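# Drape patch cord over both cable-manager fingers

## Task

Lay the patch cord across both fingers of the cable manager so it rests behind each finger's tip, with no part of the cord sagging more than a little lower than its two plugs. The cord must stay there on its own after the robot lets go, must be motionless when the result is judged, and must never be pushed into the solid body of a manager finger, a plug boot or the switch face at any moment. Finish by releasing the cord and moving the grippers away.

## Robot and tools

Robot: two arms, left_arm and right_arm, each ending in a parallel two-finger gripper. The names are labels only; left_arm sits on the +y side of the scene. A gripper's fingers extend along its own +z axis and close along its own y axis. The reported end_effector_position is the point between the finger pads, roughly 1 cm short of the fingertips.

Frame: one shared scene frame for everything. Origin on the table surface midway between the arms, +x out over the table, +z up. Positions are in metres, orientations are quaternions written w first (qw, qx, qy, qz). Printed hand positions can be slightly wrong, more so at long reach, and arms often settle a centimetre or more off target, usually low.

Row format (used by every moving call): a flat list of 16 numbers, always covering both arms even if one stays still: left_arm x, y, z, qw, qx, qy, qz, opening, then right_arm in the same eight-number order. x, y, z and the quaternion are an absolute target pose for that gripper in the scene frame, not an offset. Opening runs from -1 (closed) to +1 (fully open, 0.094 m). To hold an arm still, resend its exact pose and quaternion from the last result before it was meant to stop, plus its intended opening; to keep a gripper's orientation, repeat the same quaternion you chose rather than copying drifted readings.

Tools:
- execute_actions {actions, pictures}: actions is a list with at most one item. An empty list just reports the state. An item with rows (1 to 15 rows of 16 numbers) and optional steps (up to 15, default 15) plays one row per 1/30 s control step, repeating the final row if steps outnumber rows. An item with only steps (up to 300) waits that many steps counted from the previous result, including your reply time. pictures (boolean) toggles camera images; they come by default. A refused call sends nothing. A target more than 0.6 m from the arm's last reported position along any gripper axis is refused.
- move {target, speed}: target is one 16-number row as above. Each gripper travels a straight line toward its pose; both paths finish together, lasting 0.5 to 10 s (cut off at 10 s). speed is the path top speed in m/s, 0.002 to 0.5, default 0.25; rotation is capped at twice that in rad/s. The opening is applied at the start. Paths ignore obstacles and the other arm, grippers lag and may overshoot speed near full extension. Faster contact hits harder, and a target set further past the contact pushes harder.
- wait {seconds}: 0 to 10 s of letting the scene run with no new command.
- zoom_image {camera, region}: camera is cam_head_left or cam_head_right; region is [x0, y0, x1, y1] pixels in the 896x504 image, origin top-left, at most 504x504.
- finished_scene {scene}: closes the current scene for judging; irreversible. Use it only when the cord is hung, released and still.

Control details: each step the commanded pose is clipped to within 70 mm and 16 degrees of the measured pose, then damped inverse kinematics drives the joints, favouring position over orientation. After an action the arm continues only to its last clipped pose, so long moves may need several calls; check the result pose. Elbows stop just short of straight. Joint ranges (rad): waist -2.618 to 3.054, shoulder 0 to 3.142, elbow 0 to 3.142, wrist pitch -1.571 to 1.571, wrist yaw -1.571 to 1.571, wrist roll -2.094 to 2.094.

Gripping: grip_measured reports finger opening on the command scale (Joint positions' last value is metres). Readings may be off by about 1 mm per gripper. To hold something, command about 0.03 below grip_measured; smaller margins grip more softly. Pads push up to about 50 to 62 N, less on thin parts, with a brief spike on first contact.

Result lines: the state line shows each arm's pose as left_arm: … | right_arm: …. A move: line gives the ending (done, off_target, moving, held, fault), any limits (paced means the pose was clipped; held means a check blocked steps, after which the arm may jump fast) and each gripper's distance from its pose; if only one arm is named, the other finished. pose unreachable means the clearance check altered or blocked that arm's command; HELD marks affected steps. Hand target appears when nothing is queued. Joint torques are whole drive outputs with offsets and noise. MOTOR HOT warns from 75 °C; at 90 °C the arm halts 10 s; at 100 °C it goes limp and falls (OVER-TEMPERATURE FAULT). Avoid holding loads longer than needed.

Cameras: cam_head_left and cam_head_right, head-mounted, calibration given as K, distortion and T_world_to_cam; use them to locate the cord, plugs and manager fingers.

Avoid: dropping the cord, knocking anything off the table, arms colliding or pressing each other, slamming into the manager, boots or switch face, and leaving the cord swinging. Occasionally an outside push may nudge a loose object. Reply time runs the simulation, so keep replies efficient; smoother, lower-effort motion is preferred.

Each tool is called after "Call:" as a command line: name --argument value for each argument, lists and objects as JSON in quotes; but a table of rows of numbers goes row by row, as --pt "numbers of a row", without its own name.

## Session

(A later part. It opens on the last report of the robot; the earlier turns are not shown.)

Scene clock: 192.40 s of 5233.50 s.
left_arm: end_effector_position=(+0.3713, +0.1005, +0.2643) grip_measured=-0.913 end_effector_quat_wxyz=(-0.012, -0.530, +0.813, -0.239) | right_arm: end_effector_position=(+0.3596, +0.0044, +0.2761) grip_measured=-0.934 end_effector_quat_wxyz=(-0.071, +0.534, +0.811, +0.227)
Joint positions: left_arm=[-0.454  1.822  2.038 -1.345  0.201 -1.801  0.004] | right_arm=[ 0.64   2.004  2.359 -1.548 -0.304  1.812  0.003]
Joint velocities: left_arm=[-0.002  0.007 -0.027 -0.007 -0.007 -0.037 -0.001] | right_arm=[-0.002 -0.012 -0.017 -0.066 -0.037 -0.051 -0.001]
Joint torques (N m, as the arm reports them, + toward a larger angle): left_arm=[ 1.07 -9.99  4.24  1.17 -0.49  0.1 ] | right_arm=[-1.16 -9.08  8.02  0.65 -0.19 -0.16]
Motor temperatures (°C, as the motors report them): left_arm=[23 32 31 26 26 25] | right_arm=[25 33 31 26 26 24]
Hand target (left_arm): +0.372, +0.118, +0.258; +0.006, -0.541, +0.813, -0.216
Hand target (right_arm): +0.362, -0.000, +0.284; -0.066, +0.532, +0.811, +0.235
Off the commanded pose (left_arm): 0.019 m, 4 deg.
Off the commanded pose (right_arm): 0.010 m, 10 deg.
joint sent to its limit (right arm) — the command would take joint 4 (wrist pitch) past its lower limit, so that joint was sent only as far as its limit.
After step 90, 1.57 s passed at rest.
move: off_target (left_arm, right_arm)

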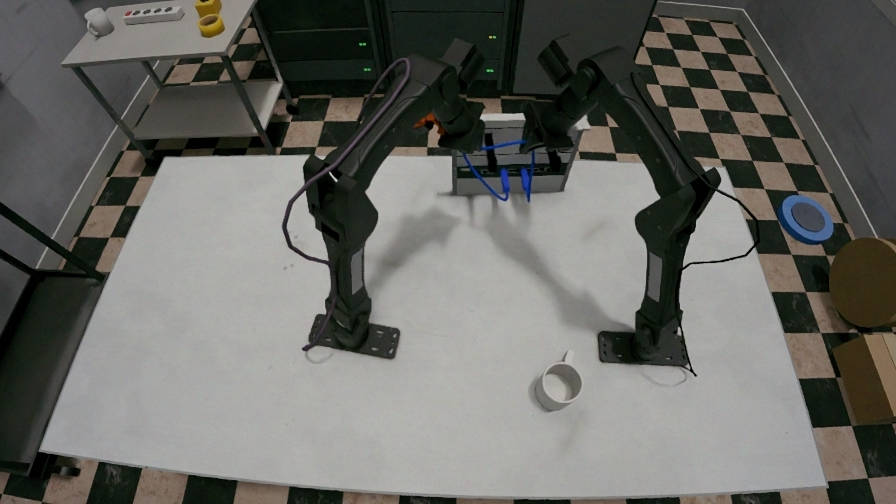

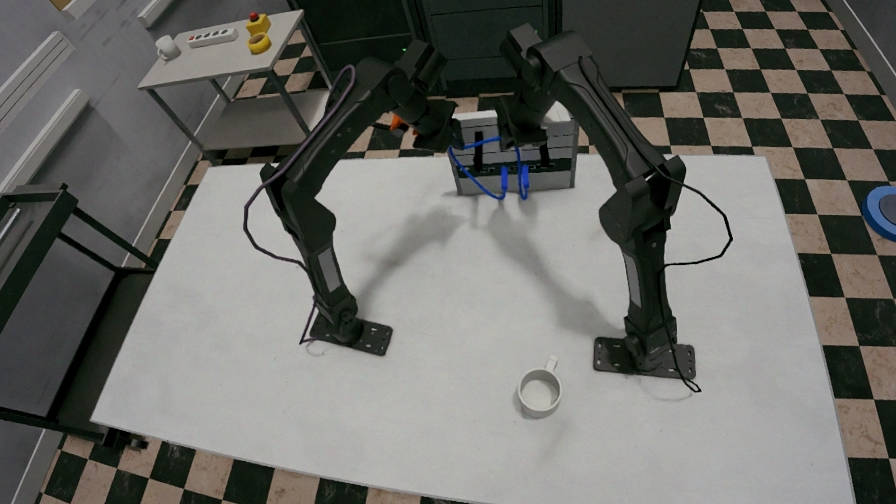

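Call:
move --target '[0.371,0.11,0.264,0.007,-0.541,0.813,-0.216,-0.5,0.362,0.0,0.285,-0.093,0.529,0.83,0.147,-1]' --speed 0.03

Call:
move --target '[0.33,0.2,0.36,0.007,-0.541,0.813,-0.216,-0.5,0.362,0.0,0.285,-0.093,0.529,0.83,0.147,-1]' --speed 0.12

Call:
zoom_image --camera "cam_head_left" --region '[410,90,590,210]'

Call:
zoom_image --camera "cam_head_right" --region '[400,90,580,210]'

Scene clock: 196.73 s of 5233.50 s.
left_arm: end_effector_position=(+0.3721, +0.1091, +0.2644) grip_measured=-0.502 end_effector_quat_wxyz=(+0.005, -0.537, +0.813, -0.225) | right_arm: end_effector_position=(+0.3586, +0.0037, +0.2757) grip_measured=-0.934 end_effector_quat_wxyz=(-0.072, +0.533, +0.813, +0.225)
Joint positions: left_arm=[-0.454  1.822  2.051 -1.373  0.158 -1.802  0.023] | right_arm=[ 0.64   2.004  2.359 -1.553 -0.304  1.807  0.003]
Joint velocities: left_arm=[ 0.012  0.007 -0.007 -0.051 -0.022 -0.022  0.001] | right_arm=[-0.007 -0.007  0.002  0.037  0.007 -0.022  0.   ]
Joint torques (N m, as the arm reports them, + toward a larger angle): left_arm=[-0.43 -7.75  7.37  1.14 -0.08 -0.1 ] | right_arm=[-1.16 -9.21  7.97  0.68 -0.18 -0.07]
Motor temperatures (°C, as the motors report them): left_arm=[23 32 31 26 26 25] | right_arm=[25 33 31 26 26 24]
Hand target (left_arm): +0.371, +0.110, +0.264; +0.007, -0.541, +0.813, -0.216
Hand target (right_arm): +0.362, -0.000, +0.284; -0.066, +0.532, +0.811, +0.235
Off the commanded pose (left_arm): 0.001 m, 1 deg.
Off the commanded pose (right_arm): 0.011 m, 9 deg.
joint sent to its limit (right arm) — the command would take joint 4 (wrist pitch) past its lower limit, so that joint was sent only as far as its limit.
move: off_target (right_arm)

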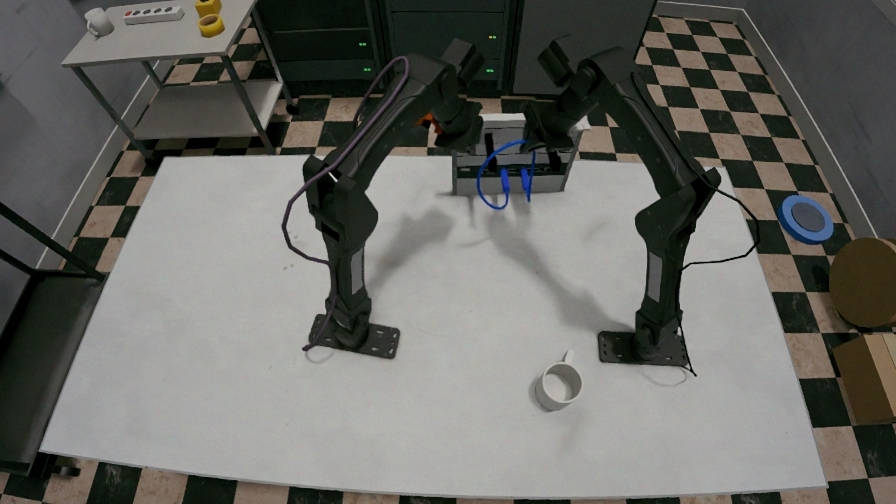

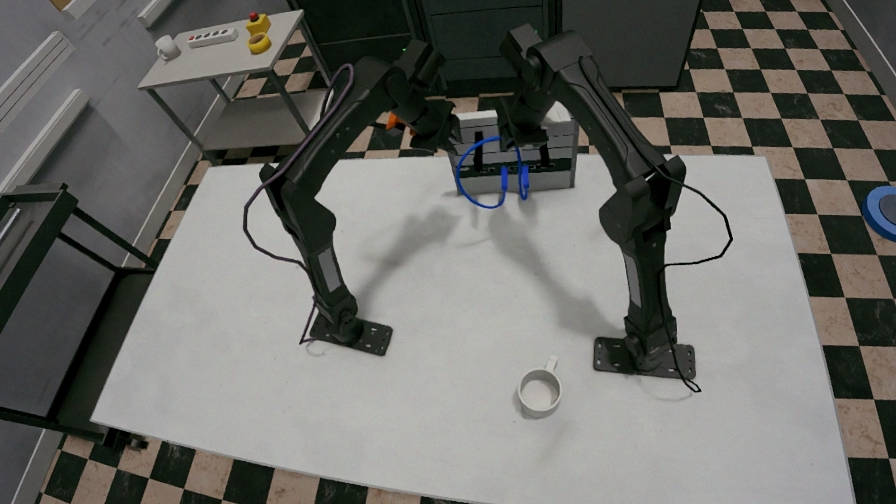

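Scene clock: 198.27 s of 5233.50 s.
left_arm: end_effector_position=(+0.3370, +0.1958, +0.3640) grip_measured=-0.502 end_effector_quat_wxyz=(+0.058, -0.536, +0.785, -0.307) | right_arm: end_effector_position=(+0.3586, +0.0037, +0.2757) grip_measured=-0.934 end_effector_quat_wxyz=(-0.072, +0.533, +0.813, +0.225)
Joint positions: left_arm=[-0.268  1.576  2.147 -1.54   0.217 -1.681  0.023] | right_arm=[ 0.64   2.004  2.359 -1.553 -0.304  1.807  0.003]
Joint velocities: left_arm=[-0.007 -0.002 -0.051 -0.022 -0.007  0.037 -0.001] | right_arm=[ 0.012 -0.012 -0.007  0.007 -0.051 -0.037 -0.002]
Joint torques (N m, as the arm reports them, + toward a larger angle): left_arm=[ 0.7  -6.48  3.51  1.53  0.11  0.15] | right_arm=[-1.16 -9.2   7.96  0.7  -0.17 -0.07]
Motor temperatures (°C, as the motors report them): left_arm=[23 33 31 26 26 25] | right_arm=[25 34 31 26 26 24]
Hand target (left_arm): +0.331, +0.200, +0.359; +0.051, -0.535, +0.789, -0.297
Hand target (right_arm): +0.362, -0.000, +0.284; -0.066, +0.532, +0.811, +0.235
Off the commanded pose (left_arm): 0.009 m, 12 deg.
Off the commanded pose (right_arm): 0.011 m, 9 deg.
joint sent to its limit (left arm) — the command would take joint 4 (wrist pitch) past its lower limit, so that joint was sent only as far as its limit.
joint sent to its limit (right arm) — the command would take joint 4 (wrist pitch) past its lower limit, so that joint was sent only as far as its limit.
move: off_target (left_arm, right_arm)

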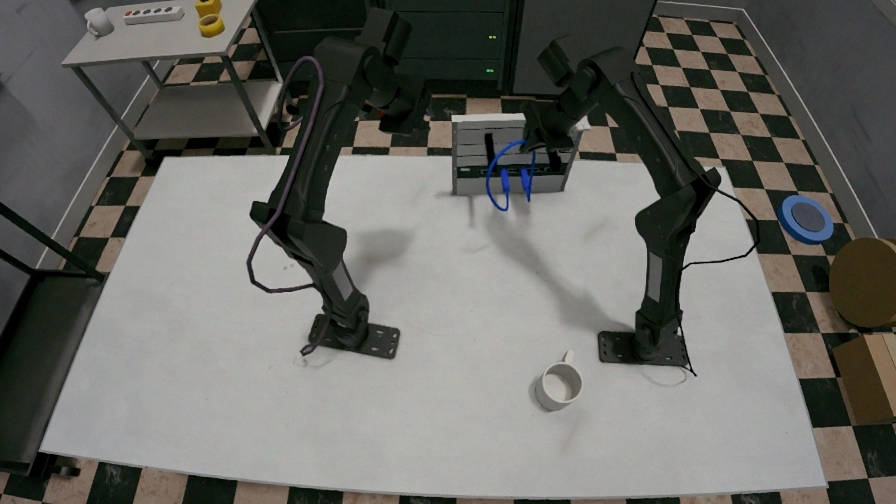

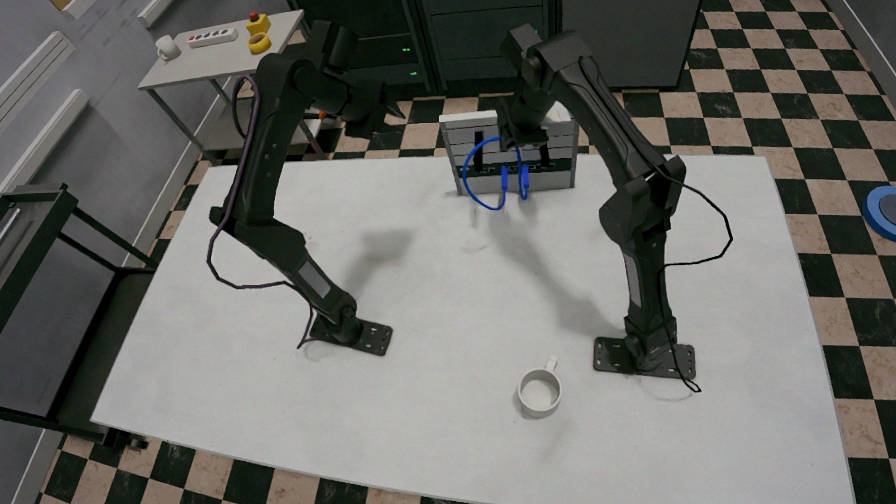

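Region (410, 90, 590, 210) of cam_head_left's 896x504 image, scaled by 2.800, with more detail than that image has.

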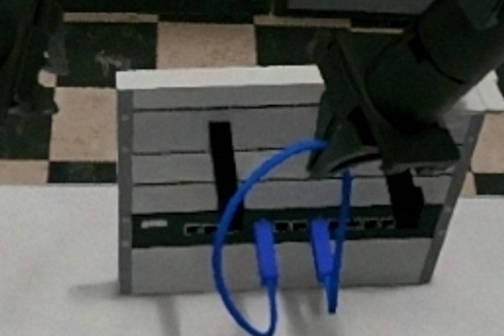

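Region (400, 90, 580, 210) of cam_head_right's 896x504 image, scaled by 2.800, with more detail than that image has.

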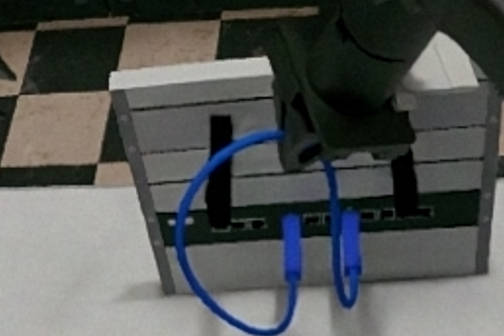

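Call:
move --target '[0.35,0.17,0.33,0.007,-0.541,0.813,-0.216,0.2,0.378,0.025,0.29,-0.07,0.533,0.812,0.225,-1]' --speed 0.04

Call:
zoom_image --camera "cam_head_left" --region '[410,90,590,210]'

Call:
zoom_image --camera "cam_head_right" --region '[400,90,580,210]'

Scene clock: 209.00 s of 5233.50 s.
left_arm: end_effector_position=(+0.3500, +0.1711, +0.3301) grip_measured=+0.198 end_effector_quat_wxyz=(+0.024, -0.536, +0.801, -0.265) | right_arm: end_effector_position=(+0.3792, +0.0208, +0.2846) grip_measured=-0.934 end_effector_quat_wxyz=(-0.065, +0.537, +0.802, +0.253)
Joint positions: left_arm=[-0.319  1.681  2.149 -1.54   0.212 -1.699  0.056] | right_arm=[ 0.646  2.1    2.525 -1.556 -0.304  1.844  0.003]
Joint velocities: left_arm=[-0.007 -0.007 -0.007  0.022  0.066 -0.007 -0.001] | right_arm=[-0.007  0.002  0.007 -0.007 -0.125 -0.022  0.001]
Joint torques (N m, as the arm reports them, + toward a larger angle): left_arm=[-0.79 -5.31  7.05  1.35 -0.05 -0.04] | right_arm=[ 0.92 -9.06  8.07  0.8  -0.09  0.01]
Motor temperatures (°C, as the motors report them): left_arm=[23 32 30 26 26 25] | right_arm=[25 35 32 26 26 24]
Hand target (left_arm): +0.350, +0.170, +0.329; +0.025, -0.538, +0.802, -0.257
Hand target (right_arm): +0.378, +0.025, +0.290; -0.061, +0.533, +0.803, +0.259
Off the commanded pose (left_arm): 0.001 m, 6 deg.
Off the commanded pose (right_arm): 0.007 m, 4 deg.
joint sent to its limit (left arm) — the command would take joint 4 (wrist pitch) past its lower limit, so that joint was sent only as far as its limit.
joint sent to its limit (right arm) — the command would take joint 4 (wrist pitch) past its lower limit, so that joint was sent only as far as its limit.
move: off_target (left_arm, right_arm)

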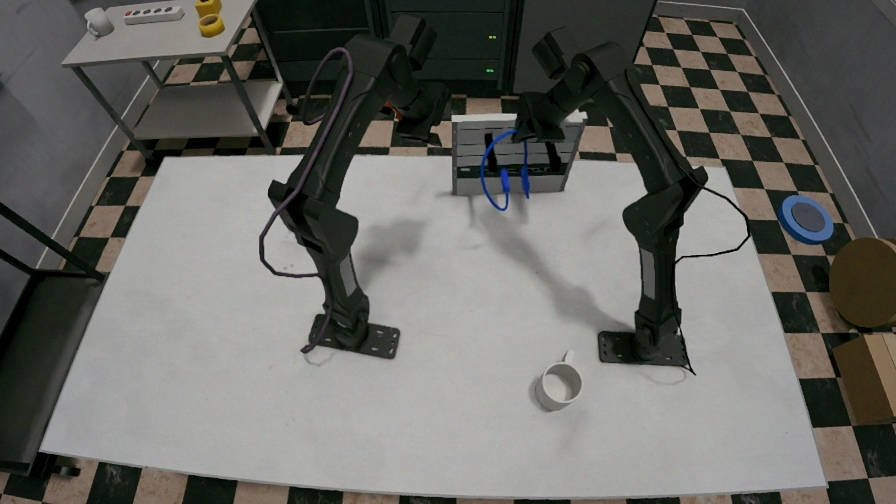

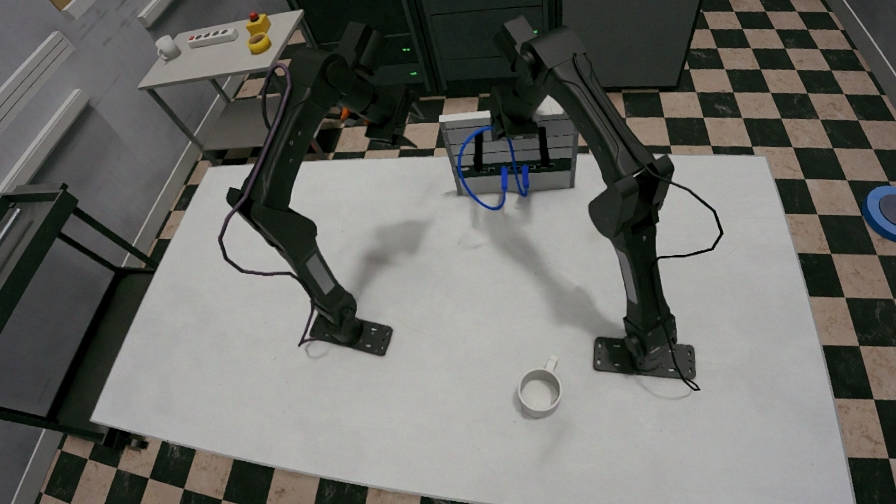

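Region (410, 90, 590, 210) of cam_head_left's 896x504 image, scaled by 2.800, with more detail than that image has.

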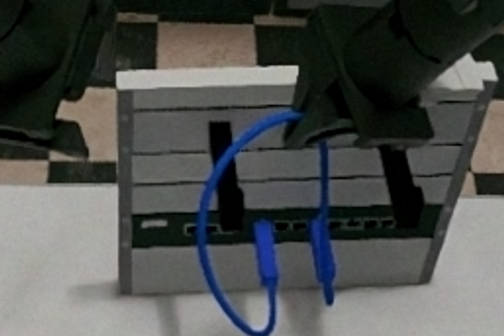

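Region (400, 90, 580, 210) of cam_head_right's 896x504 image, scaled by 2.800, with more detail than that image has.

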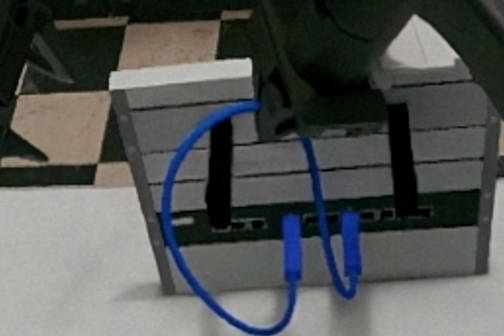

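Call:
move --target '[0.35,0.16,0.33,0.007,-0.541,0.813,-0.216,0.2,0.385,0.02,0.29,-0.034,0.631,0.730,0.259,-1]' --speed 0.04

Call:
zoom_image --camera "cam_head_left" --region '[410,90,590,210]'

Call:
zoom_image --camera "cam_head_right" --region '[400,90,580,210]'

Scene clock: 215.63 s of 5233.50 s.
left_arm: end_effector_position=(+0.3495, +0.1616, +0.3326) grip_measured=+0.198 end_effector_quat_wxyz=(+0.024, -0.535, +0.801, -0.267) | right_arm: end_effector_position=(+0.3887, +0.0198, +0.2797) grip_measured=-0.934 end_effector_quat_wxyz=(-0.043, +0.632, +0.734, +0.245)
Joint positions: left_arm=[-0.349  1.699  2.178 -1.542  0.2   -1.726  0.056] | right_arm=[ 0.674  2.083  2.479 -1.5   -0.194  2.091  0.003]
Joint velocities: left_arm=[-0.022  0.022 -0.002  0.007 -0.022 -0.007 -0.   ] | right_arm=[-0.012 -0.017 -0.012 -0.007  0.037  0.037 -0.001]
Joint torques (N m, as the arm reports them, + toward a larger angle): left_arm=[-0.81 -5.22  6.61  1.39 -0.07 -0.05] | right_arm=[  0.78 -11.82   4.35   1.07   0.04   0.04]
Motor temperatures (°C, as the motors report them): left_arm=[22 32 30 26 26 25] | right_arm=[25 37 31 26 26 24]
Hand target (left_arm): +0.350, +0.160, +0.330; +0.024, -0.538, +0.802, -0.257
Hand target (right_arm): +0.385, +0.020, +0.290; -0.035, +0.628, +0.733, +0.258
Off the commanded pose (left_arm): 0.003 m, 6 deg.
Off the commanded pose (right_arm): 0.011 m, 2 deg.
joint sent to its limit (left arm) — the command would take joint 4 (wrist pitch) past its lower limit, so that joint was sent only as far as its limit.
joint sent to its limit (right arm) — the command would take joint 6 (wrist roll) past its upper limit, so that joint was sent only as far as its limit.
After step 90, 0.37 s passed at rest.
move: off_target (left_arm, right_arm)

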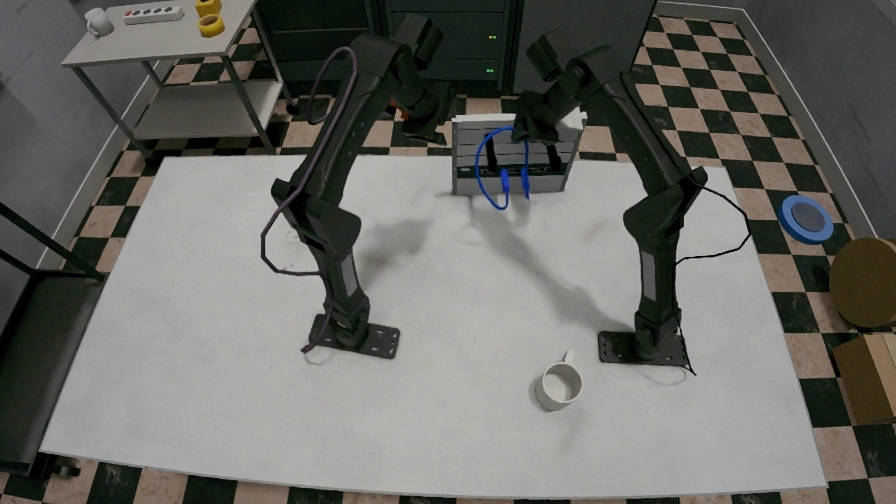

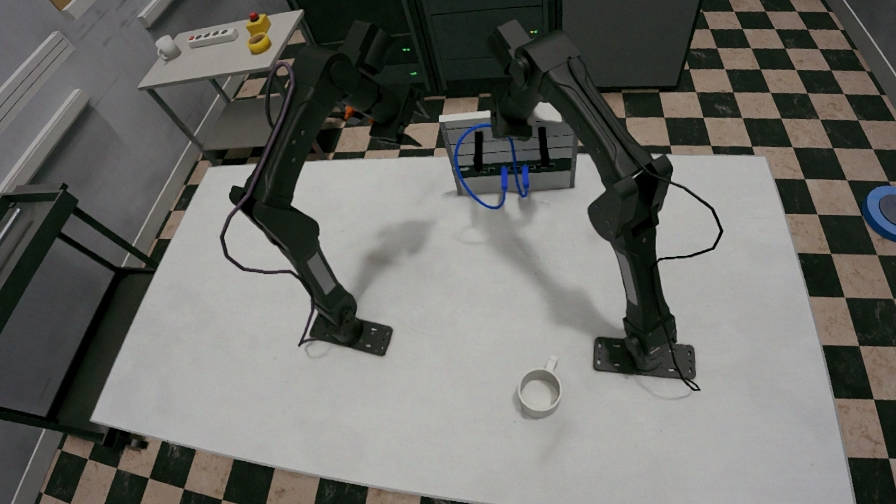

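Region (410, 90, 590, 210) of cam_head_left's 896x504 image, scaled by 2.800, with more detail than that image has.

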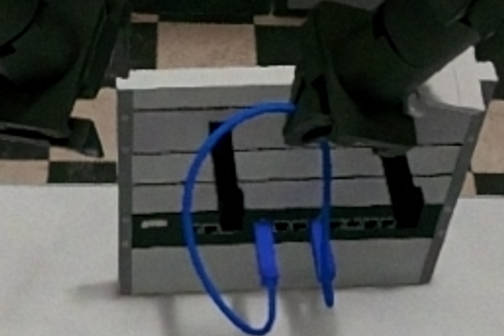

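Region (400, 90, 580, 210) of cam_head_right's 896x504 image, scaled by 2.800, with more detail than that image has.

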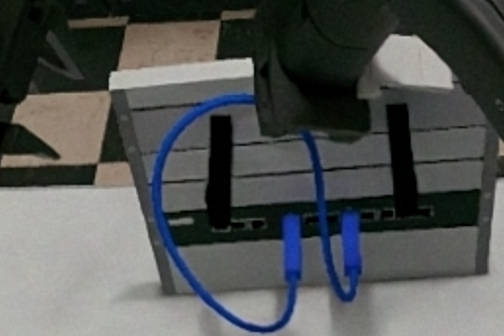

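Call:
move --target '[0.362,0.108,0.335,0.007,-0.541,0.813,-0.216,0.2,0.385,0.02,0.29,-0.034,0.631,0.730,0.259,-1]' --speed 0.06

Call:
move --target '[0.362,0.105,0.285,0.007,-0.541,0.813,-0.216,0.2,0.385,0.02,0.29,-0.034,0.631,0.730,0.259,-1]' --speed 0.04

Call:
zoom_image --camera "cam_head_left" --region '[410,90,590,210]'

Call:
zoom_image --camera "cam_head_right" --region '[400,90,580,210]'

Scene clock: 219.37 s of 5233.50 s.
left_arm: end_effector_position=(+0.3607, +0.1092, +0.3373) grip_measured=+0.198 end_effector_quat_wxyz=(+0.021, -0.532, +0.799, -0.281) | right_arm: end_effector_position=(+0.3888, +0.0197, +0.2796) grip_measured=-0.934 end_effector_quat_wxyz=(-0.043, +0.633, +0.733, +0.245)
Joint positions: left_arm=[-0.47   1.85   2.375 -1.545  0.155 -1.835  0.056] | right_arm=[ 0.674  2.083  2.479 -1.5   -0.193  2.092  0.003]
Joint velocities: left_arm=[-0.007 -0.022  0.002 -0.022 -0.066 -0.051 -0.   ] | right_arm=[-0.012  0.012 -0.002 -0.051 -0.081 -0.066 -0.   ]
Joint torques (N m, as the arm reports them, + toward a larger angle): left_arm=[-0.64 -6.73  6.46  1.48 -0.06 -0.06] | right_arm=[  0.79 -11.74   4.51   1.06   0.03   0.05]
Motor temperatures (°C, as the motors report them): left_arm=[22 31 30 26 26 25] | right_arm=[25 39 30 27 26 24]
Hand target (left_arm): +0.361, +0.108, +0.335; +0.023, -0.536, +0.799, -0.273
Hand target (right_arm): +0.385, +0.020, +0.290; -0.035, +0.628, +0.733, +0.258
Off the commanded pose (left_arm): 0.003 m, 8 deg.
Off the commanded pose (right_arm): 0.011 m, 2 deg.
joint sent to its limit (left arm) — the command would take joint 4 (wrist pitch) past its lower limit, so that joint was sent only as far as its limit.
joint sent to its limit (right arm) — the command would take joint 6 (wrist roll) past its upper limit, so that joint was sent only as far as its limit.
move: off_target (left_arm, right_arm)

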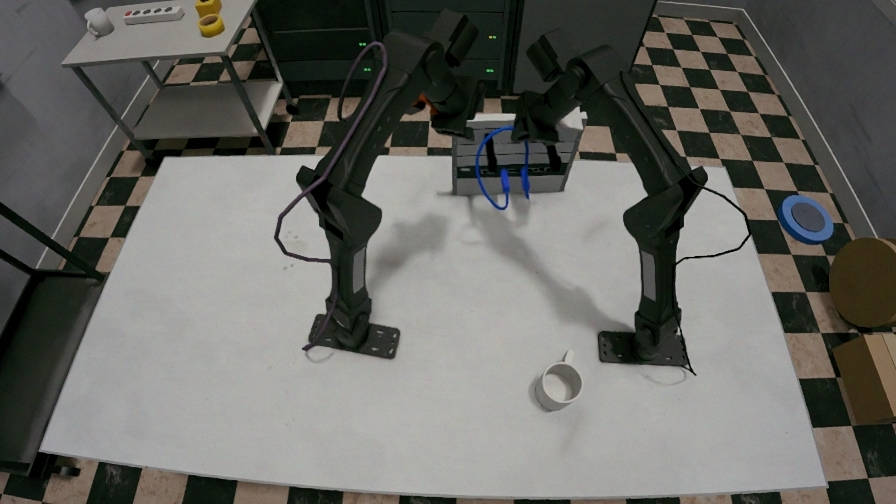

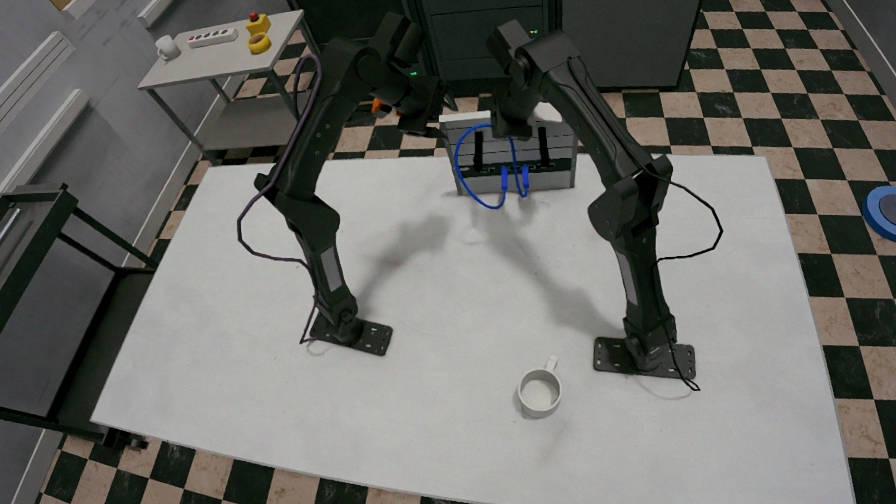

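Scene clock: 221.30 s of 5233.50 s.
left_arm: end_effector_position=(+0.3620, +0.1070, +0.2982) grip_measured=+0.198 end_effector_quat_wxyz=(+0.008, -0.540, +0.808, -0.236) | right_arm: end_effector_position=(+0.3888, +0.0197, +0.2796) grip_measured=-0.934 end_effector_quat_wxyz=(-0.043, +0.633, +0.733, +0.245)
Joint positions: left_arm=[-0.476  1.85   2.233 -1.498  0.147 -1.836  0.056] | right_arm=[ 0.674  2.083  2.479 -1.5   -0.193  2.092  0.003]
Joint velocities: left_arm=[-0.017 -0.007 -0.017  0.022 -0.022 -0.037  0.001] | right_arm=[ 0.002  0.002 -0.002 -0.007  0.007  0.022 -0.   ]
Joint torques (N m, as the arm reports them, + toward a larger angle): left_arm=[-0.86 -6.94  4.29  1.44 -0.11  0.  ] | right_arm=[  0.79 -11.71   4.5    1.05   0.05   0.05]
Motor temperatures (°C, as the motors report them): left_arm=[22 32 30 26 26 25] | right_arm=[25 39 30 27 26 24]
Hand target (left_arm): +0.362, +0.105, +0.285; +0.006, -0.541, +0.813, -0.216
Hand target (right_arm): +0.385, +0.020, +0.290; -0.035, +0.628, +0.733, +0.258
Off the commanded pose (left_arm): 0.013 m, 2 deg.
Off the commanded pose (right_arm): 0.011 m, 2 deg.
joint sent to its limit (right arm) — the command would take joint 6 (wrist roll) past its upper limit, so that joint was sent only as far as its limit.
move: off_target (left_arm, right_arm)

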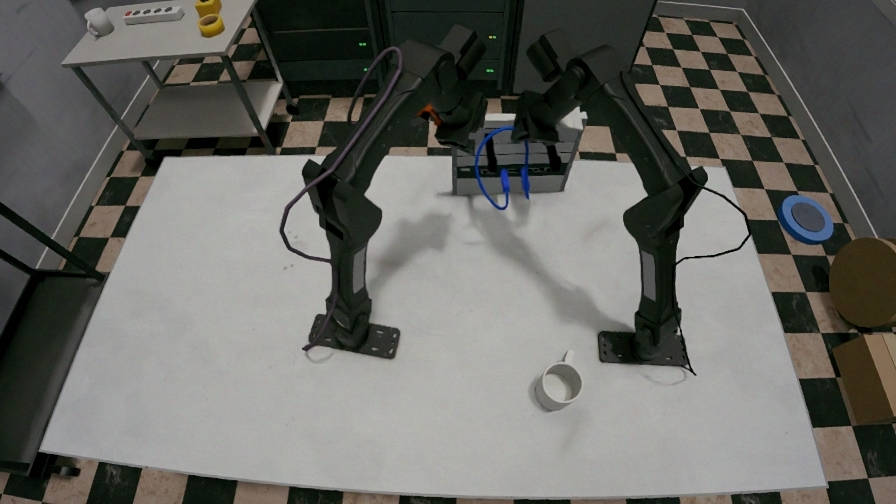

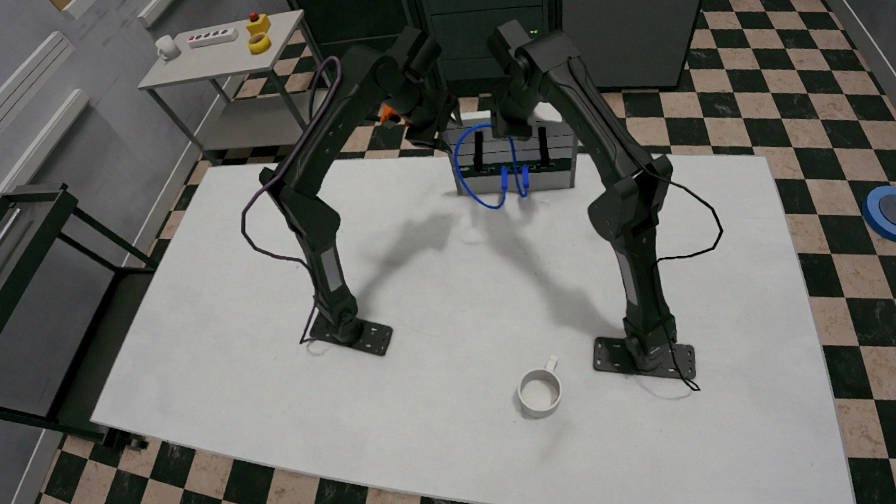

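Region (410, 90, 590, 210) of cam_head_left's 896x504 image, scaled by 2.800, with more detail than that image has.

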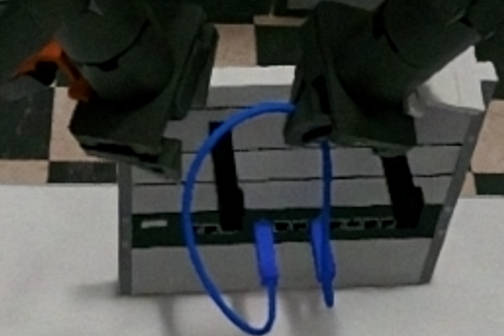

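Region (400, 90, 580, 210) of cam_head_right's 896x504 image, scaled by 2.800, with more detail than that image has.

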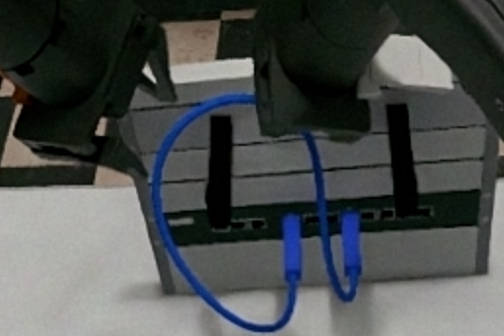

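Call:
move --target '[0.36,0.092,0.297,0.007,-0.541,0.813,-0.216,0.2,0.385,0.02,0.29,-0.034,0.631,0.730,0.259,-1]' --speed 0.03

Call:
move --target '[0.36,0.088,0.268,0.007,-0.541,0.813,-0.216,0.2,0.385,0.02,0.29,-0.034,0.631,0.730,0.259,-1]' --speed 0.03

Call:
zoom_image --camera "cam_head_left" --region '[410,90,590,210]'

Call:
zoom_image --camera "cam_head_right" --region '[400,90,580,210]'

Scene clock: 223.40 s of 5233.50 s.
left_arm: end_effector_position=(+0.3611, +0.0925, +0.3010) grip_measured=+0.198 end_effector_quat_wxyz=(+0.007, -0.536, +0.811, -0.235) | right_arm: end_effector_position=(+0.3888, +0.0197, +0.2796) grip_measured=-0.934 end_effector_quat_wxyz=(-0.043, +0.633, +0.733, +0.245)
Joint positions: left_arm=[-0.512  1.907  2.328 -1.536  0.134 -1.859  0.056] | right_arm=[ 0.674  2.083  2.479 -1.5   -0.193  2.092  0.003]
Joint velocities: left_arm=[-0.012 -0.007 -0.007 -0.007 -0.022 -0.007 -0.001] | right_arm=[-0.007  0.017 -0.002  0.007 -0.037 -0.022 -0.001]
Joint torques (N m, as the arm reports them, + toward a larger angle): left_arm=[-0.74 -7.34  6.85  1.22 -0.05 -0.03] | right_arm=[  0.81 -11.74   4.48   1.04   0.03   0.04]
Motor temperatures (°C, as the motors report them): left_arm=[22 32 30 26 26 25] | right_arm=[25 40 30 27 26 24]
Hand target (left_arm): +0.360, +0.092, +0.297; +0.008, -0.540, +0.812, -0.222
Hand target (right_arm): +0.385, +0.020, +0.290; -0.035, +0.628, +0.733, +0.258
Off the commanded pose (left_arm): 0.004 m, 2 deg.
Off the commanded pose (right_arm): 0.011 m, 2 deg.
joint sent to its limit (left arm) — the command would take joint 4 (wrist pitch) past its lower limit, so that joint was sent only as far as its limit.
joint sent to its limit (right arm) — the command would take joint 6 (wrist roll) past its upper limit, so that joint was sent only as far as its limit.
move: off_target (right_arm)

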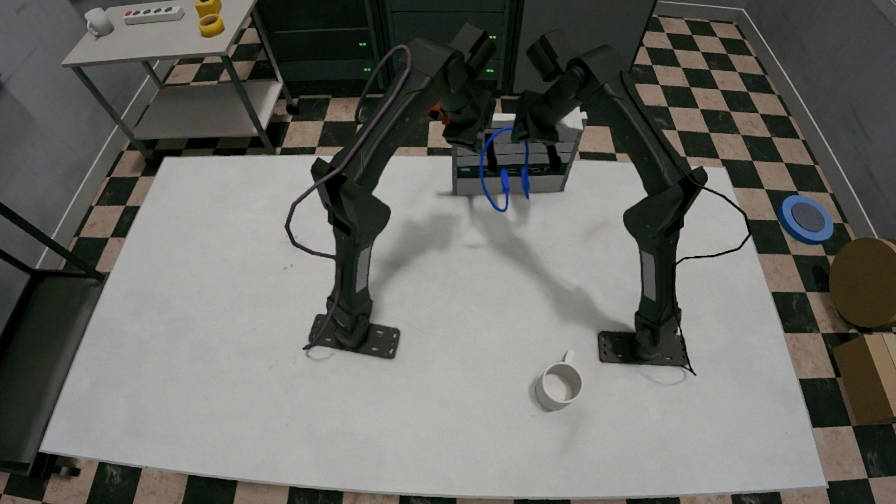

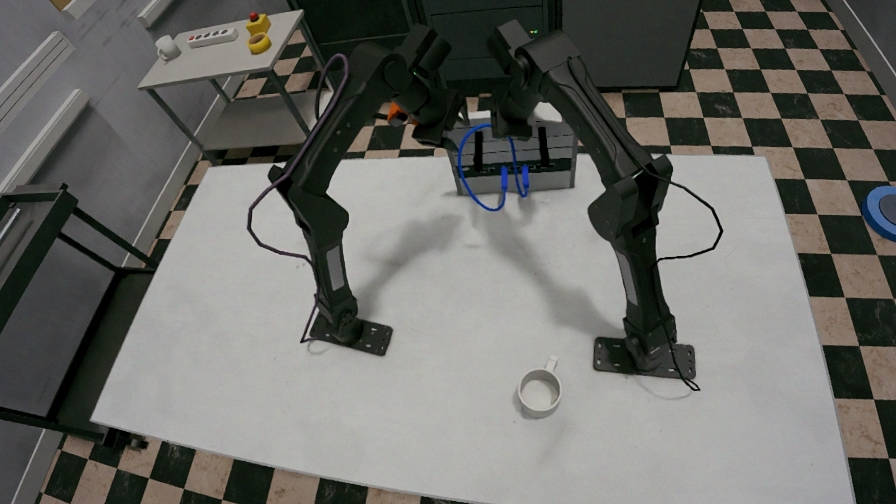

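Scene clock: 224.80 s of 5233.50 s.
left_arm: end_effector_position=(+0.3651, +0.0860, +0.2645) grip_measured=+0.198 end_effector_quat_wxyz=(+0.002, -0.540, +0.814, -0.215) | right_arm: end_effector_position=(+0.3889, +0.0196, +0.2796) grip_measured=-0.934 end_effector_quat_wxyz=(-0.043, +0.633, +0.733, +0.245)
Joint positions: left_arm=[-0.52   1.882  2.141 -1.413  0.129 -1.866  0.056] | right_arm=[ 0.674  2.083  2.479 -1.5   -0.193  2.092  0.003]
Joint velocities: left_arm=[-0.002 -0.012 -0.007  0.007 -0.022  0.022  0.001] | right_arm=[-0.007 -0.002  0.007  0.007 -0.022  0.037 -0.   ]
Joint torques (N m, as the arm reports them, + toward a larger angle): left_arm=[ -0.75 -10.82   4.67   1.36  -0.12  -0.06] | right_arm=[  0.83 -11.71   4.48   1.04   0.02   0.05]
Motor temperatures (°C, as the motors report them): left_arm=[22 32 30 26 26 25] | right_arm=[25 40 30 27 26 24]
Hand target (left_arm): +0.360, +0.088, +0.268; +0.007, -0.541, +0.813, -0.216
Hand target (right_arm): +0.385, +0.020, +0.290; -0.035, +0.628, +0.733, +0.258
Off the commanded pose (left_arm): 0.007 m, 1 deg.
Off the commanded pose (right_arm): 0.011 m, 2 deg.
joint sent to its limit (right arm) — the command would take joint 6 (wrist roll) past its upper limit, so that joint was sent only as far as its limit.
move: off_target (right_arm)

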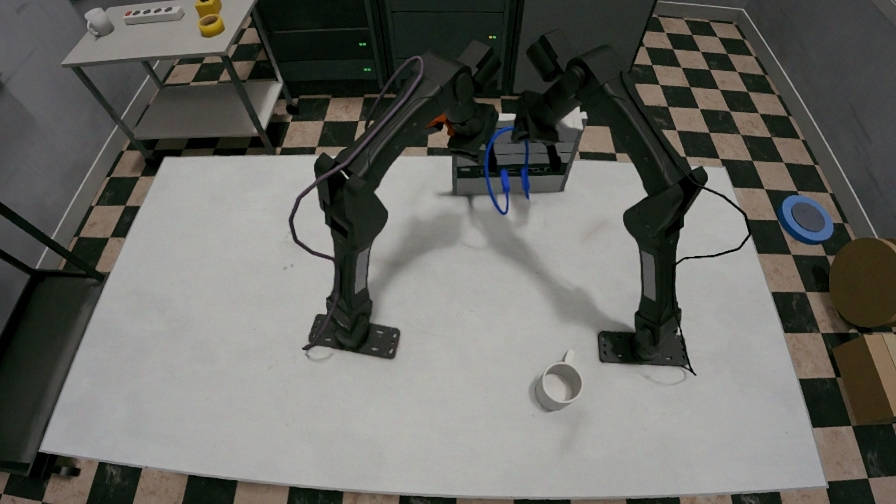

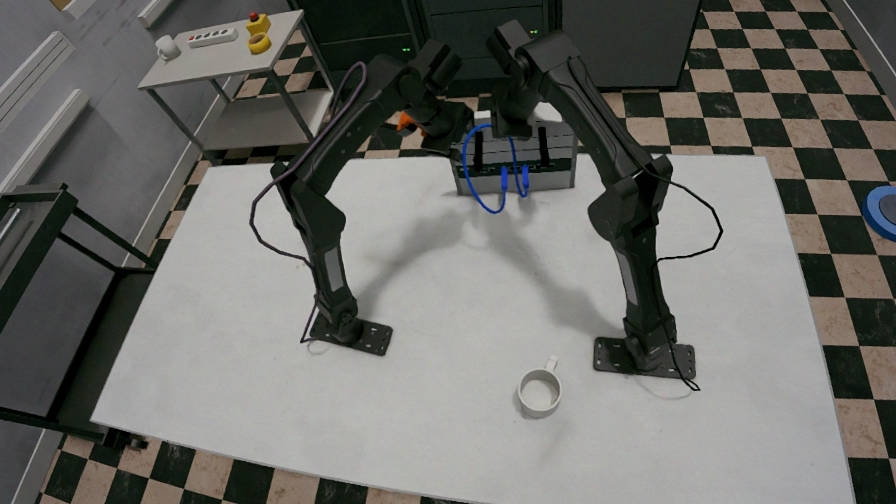

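Region (410, 90, 590, 210) of cam_head_left's 896x504 image, scaled by 2.800, with more detail than that image has.

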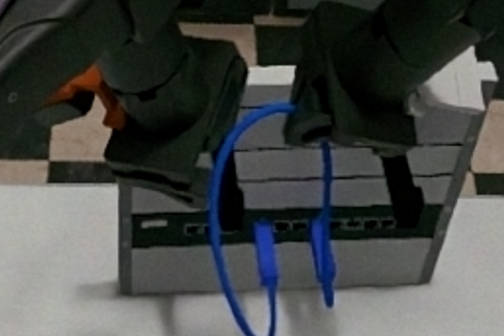

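Region (400, 90, 580, 210) of cam_head_right's 896x504 image, scaled by 2.800, with more detail than that image has.

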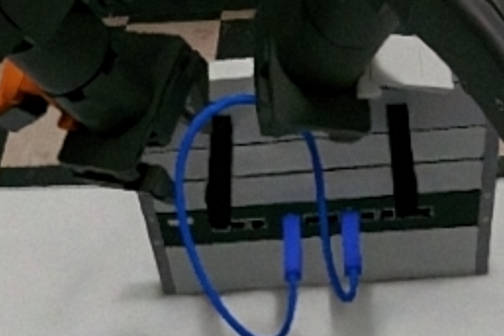

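Call:
move --target '[0.35,0.115,0.345,0.007,-0.541,0.813,-0.216,0.2,0.385,0.02,0.29,-0.034,0.631,0.730,0.259,-1]' --speed 0.06

Call:
move --target '[0.34,0.105,0.345,-0.015,-0.086,0.981,-0.173,0.0,0.385,0.02,0.29,-0.034,0.631,0.730,0.259,-1]' --speed 0.2

Call:
zoom_image --camera "cam_head_left" --region '[400,60,600,210]'

Call:
zoom_image --camera "cam_head_right" --region '[390,60,590,210]'

Scene clock: 231.13 s of 5233.50 s.
left_arm: end_effector_position=(+0.3543, +0.1089, +0.3368) grip_measured=+0.198 end_effector_quat_wxyz=(+0.026, -0.538, +0.796, -0.277) | right_arm: end_effector_position=(+0.3890, +0.0195, +0.2796) grip_measured=-0.934 end_effector_quat_wxyz=(-0.042, +0.633, +0.733, +0.245)
Joint positions: left_arm=[-0.492  1.826  2.344 -1.538  0.13  -1.863  0.056] | right_arm=[ 0.674  2.083  2.479 -1.5   -0.192  2.092  0.003]
Joint velocities: left_arm=[-0.002 -0.017 -0.007 -0.022  0.007 -0.037 -0.001] | right_arm=[-0.007 -0.002 -0.017 -0.007 -0.022 -0.037 -0.   ]
Joint torques (N m, as the arm reports them, + toward a larger angle): left_arm=[ 0.71 -9.23  6.29  1.38  0.12  0.16] | right_arm=[  0.83 -11.71   4.44   1.05   0.03   0.03]
Motor temperatures (°C, as the motors report them): left_arm=[22 34 30 26 26 25] | right_arm=[25 42 29 27 26 24]
Hand target (left_arm): +0.350, +0.115, +0.344; +0.027, -0.535, +0.796, -0.281
Hand target (right_arm): +0.385, +0.020, +0.290; -0.035, +0.628, +0.733, +0.258
Off the commanded pose (left_arm): 0.011 m, 8 deg.
Off the commanded pose (right_arm): 0.011 m, 2 deg.
joint sent to its limit (left arm) — the command would take joint 4 (wrist pitch) past its lower limit, so that joint was sent only as far as its limit.
joint sent to its limit (right arm) — the command would take joint 6 (wrist roll) past its upper limit, so that joint was sent only as far as its limit.
After step 90, 1.57 s passed at rest.
move: off_target (left_arm, right_arm)

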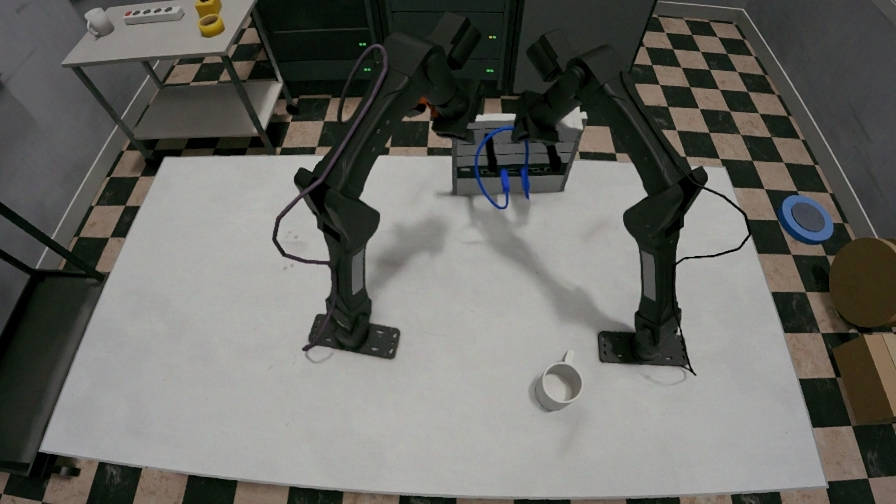

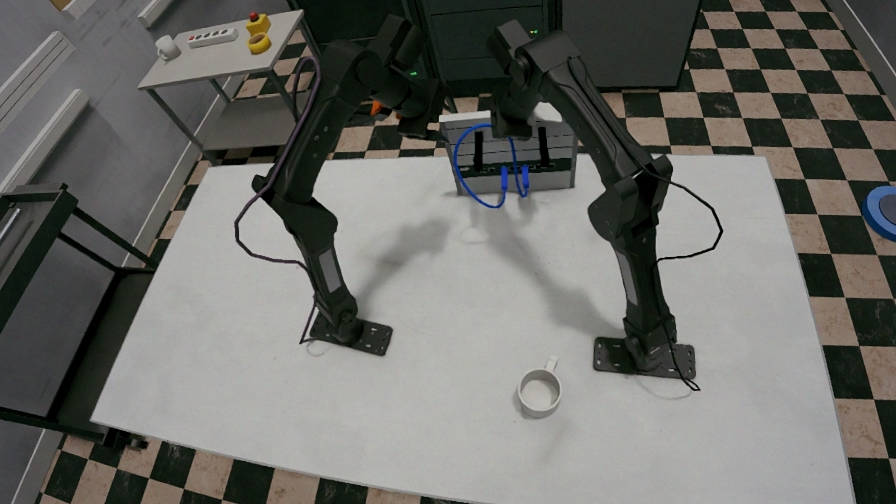

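Scene clock: 234.23 s of 5233.50 s.
left_arm: end_effector_position=(+0.3449, +0.0999, +0.3448) grip_measured=+0.002 end_effector_quat_wxyz=(+0.094, -0.110, +0.944, -0.295) | right_arm: end_effector_position=(+0.3890, +0.0195, +0.2796) grip_measured=-0.934 end_effector_quat_wxyz=(-0.042, +0.633, +0.733, +0.245)
Joint positions: left_arm=[-0.442  1.826  2.351 -1.541  0.318 -0.91   0.047] | right_arm=[ 0.674  2.083  2.479 -1.5   -0.192  2.092  0.003]
Joint velocities: left_arm=[ 0.002 -0.007 -0.007  0.007 -0.007  0.007 -0.   ] | right_arm=[-0.012  0.007  0.002 -0.051 -0.051  0.037 -0.   ]
Joint torques (N m, as the arm reports them, + toward a larger angle): left_arm=[ 0.34 -9.01  4.21  1.45  0.2   0.2 ] | right_arm=[  0.8  -11.71   4.49   1.07   0.02   0.04]
Motor temperatures (°C, as the motors report them): left_arm=[22 34 30 27 26 25] | right_arm=[25 42 29 27 26 24]
Hand target (left_arm): +0.340, +0.105, +0.345; +0.090, -0.105, +0.947, -0.291
Hand target (right_arm): +0.385, +0.020, +0.290; -0.035, +0.628, +0.733, +0.258
Off the commanded pose (left_arm): 0.007 m, 19 deg; orientation clipped at the last step of the last action.
Off the commanded pose (right_arm): 0.011 m, 2 deg.
joint sent to its limit (left arm) — the command would take joint 4 (wrist pitch) past its lower limit, so that joint was sent only as far as its limit.
joint sent to its limit (right arm) — the command would take joint 6 (wrist roll) past its upper limit, so that joint was sent only as far as its limit.
move: off_target (left_arm, right_arm); limits=paced

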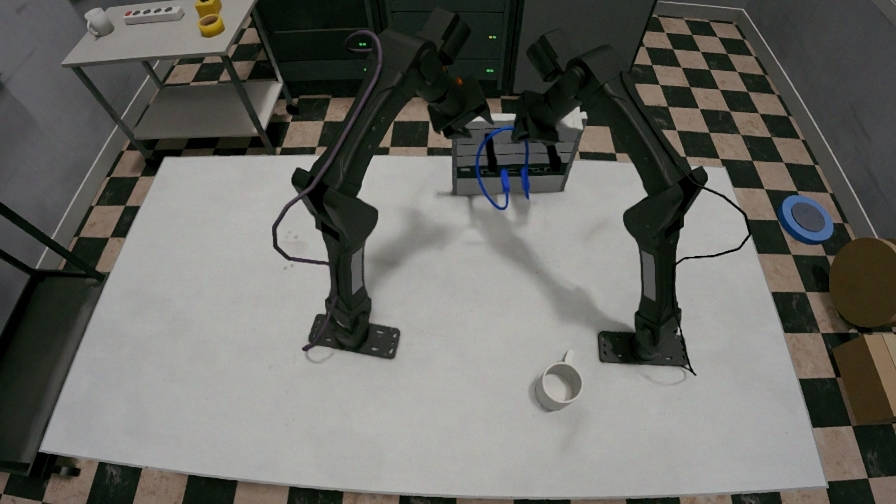

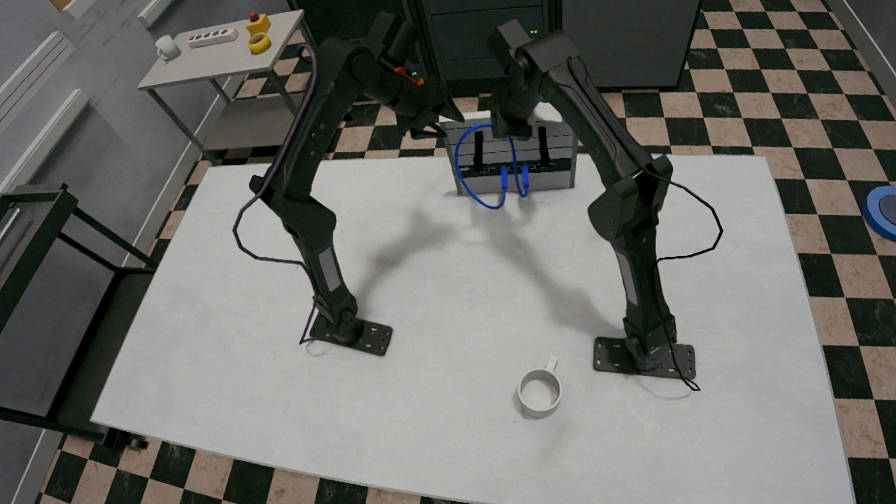

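Region (400, 60, 600, 210) of cam_head_left's 896x504 image, scaled by 2.520, with more detail than that image has; it fills the top 378 rows of this view, and the rest is white.

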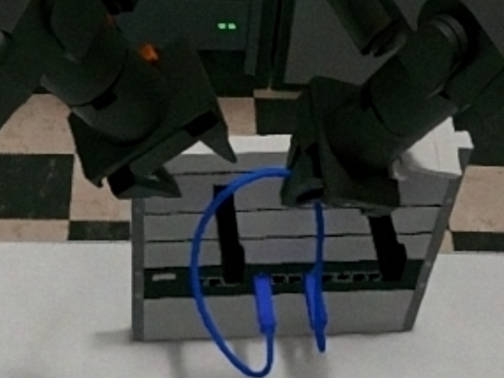

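Region (390, 60, 590, 210) of cam_head_right's 896x504 image, scaled by 2.520, with more detail than that image has; it fills the top 378 rows of this view, and the rest is white.

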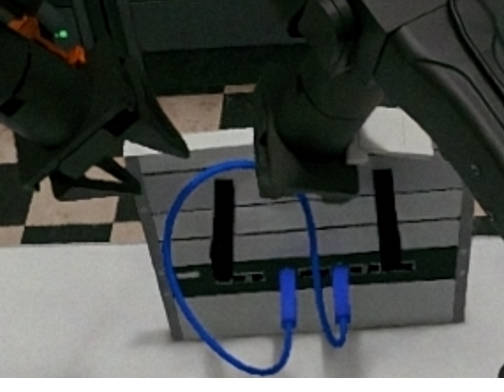

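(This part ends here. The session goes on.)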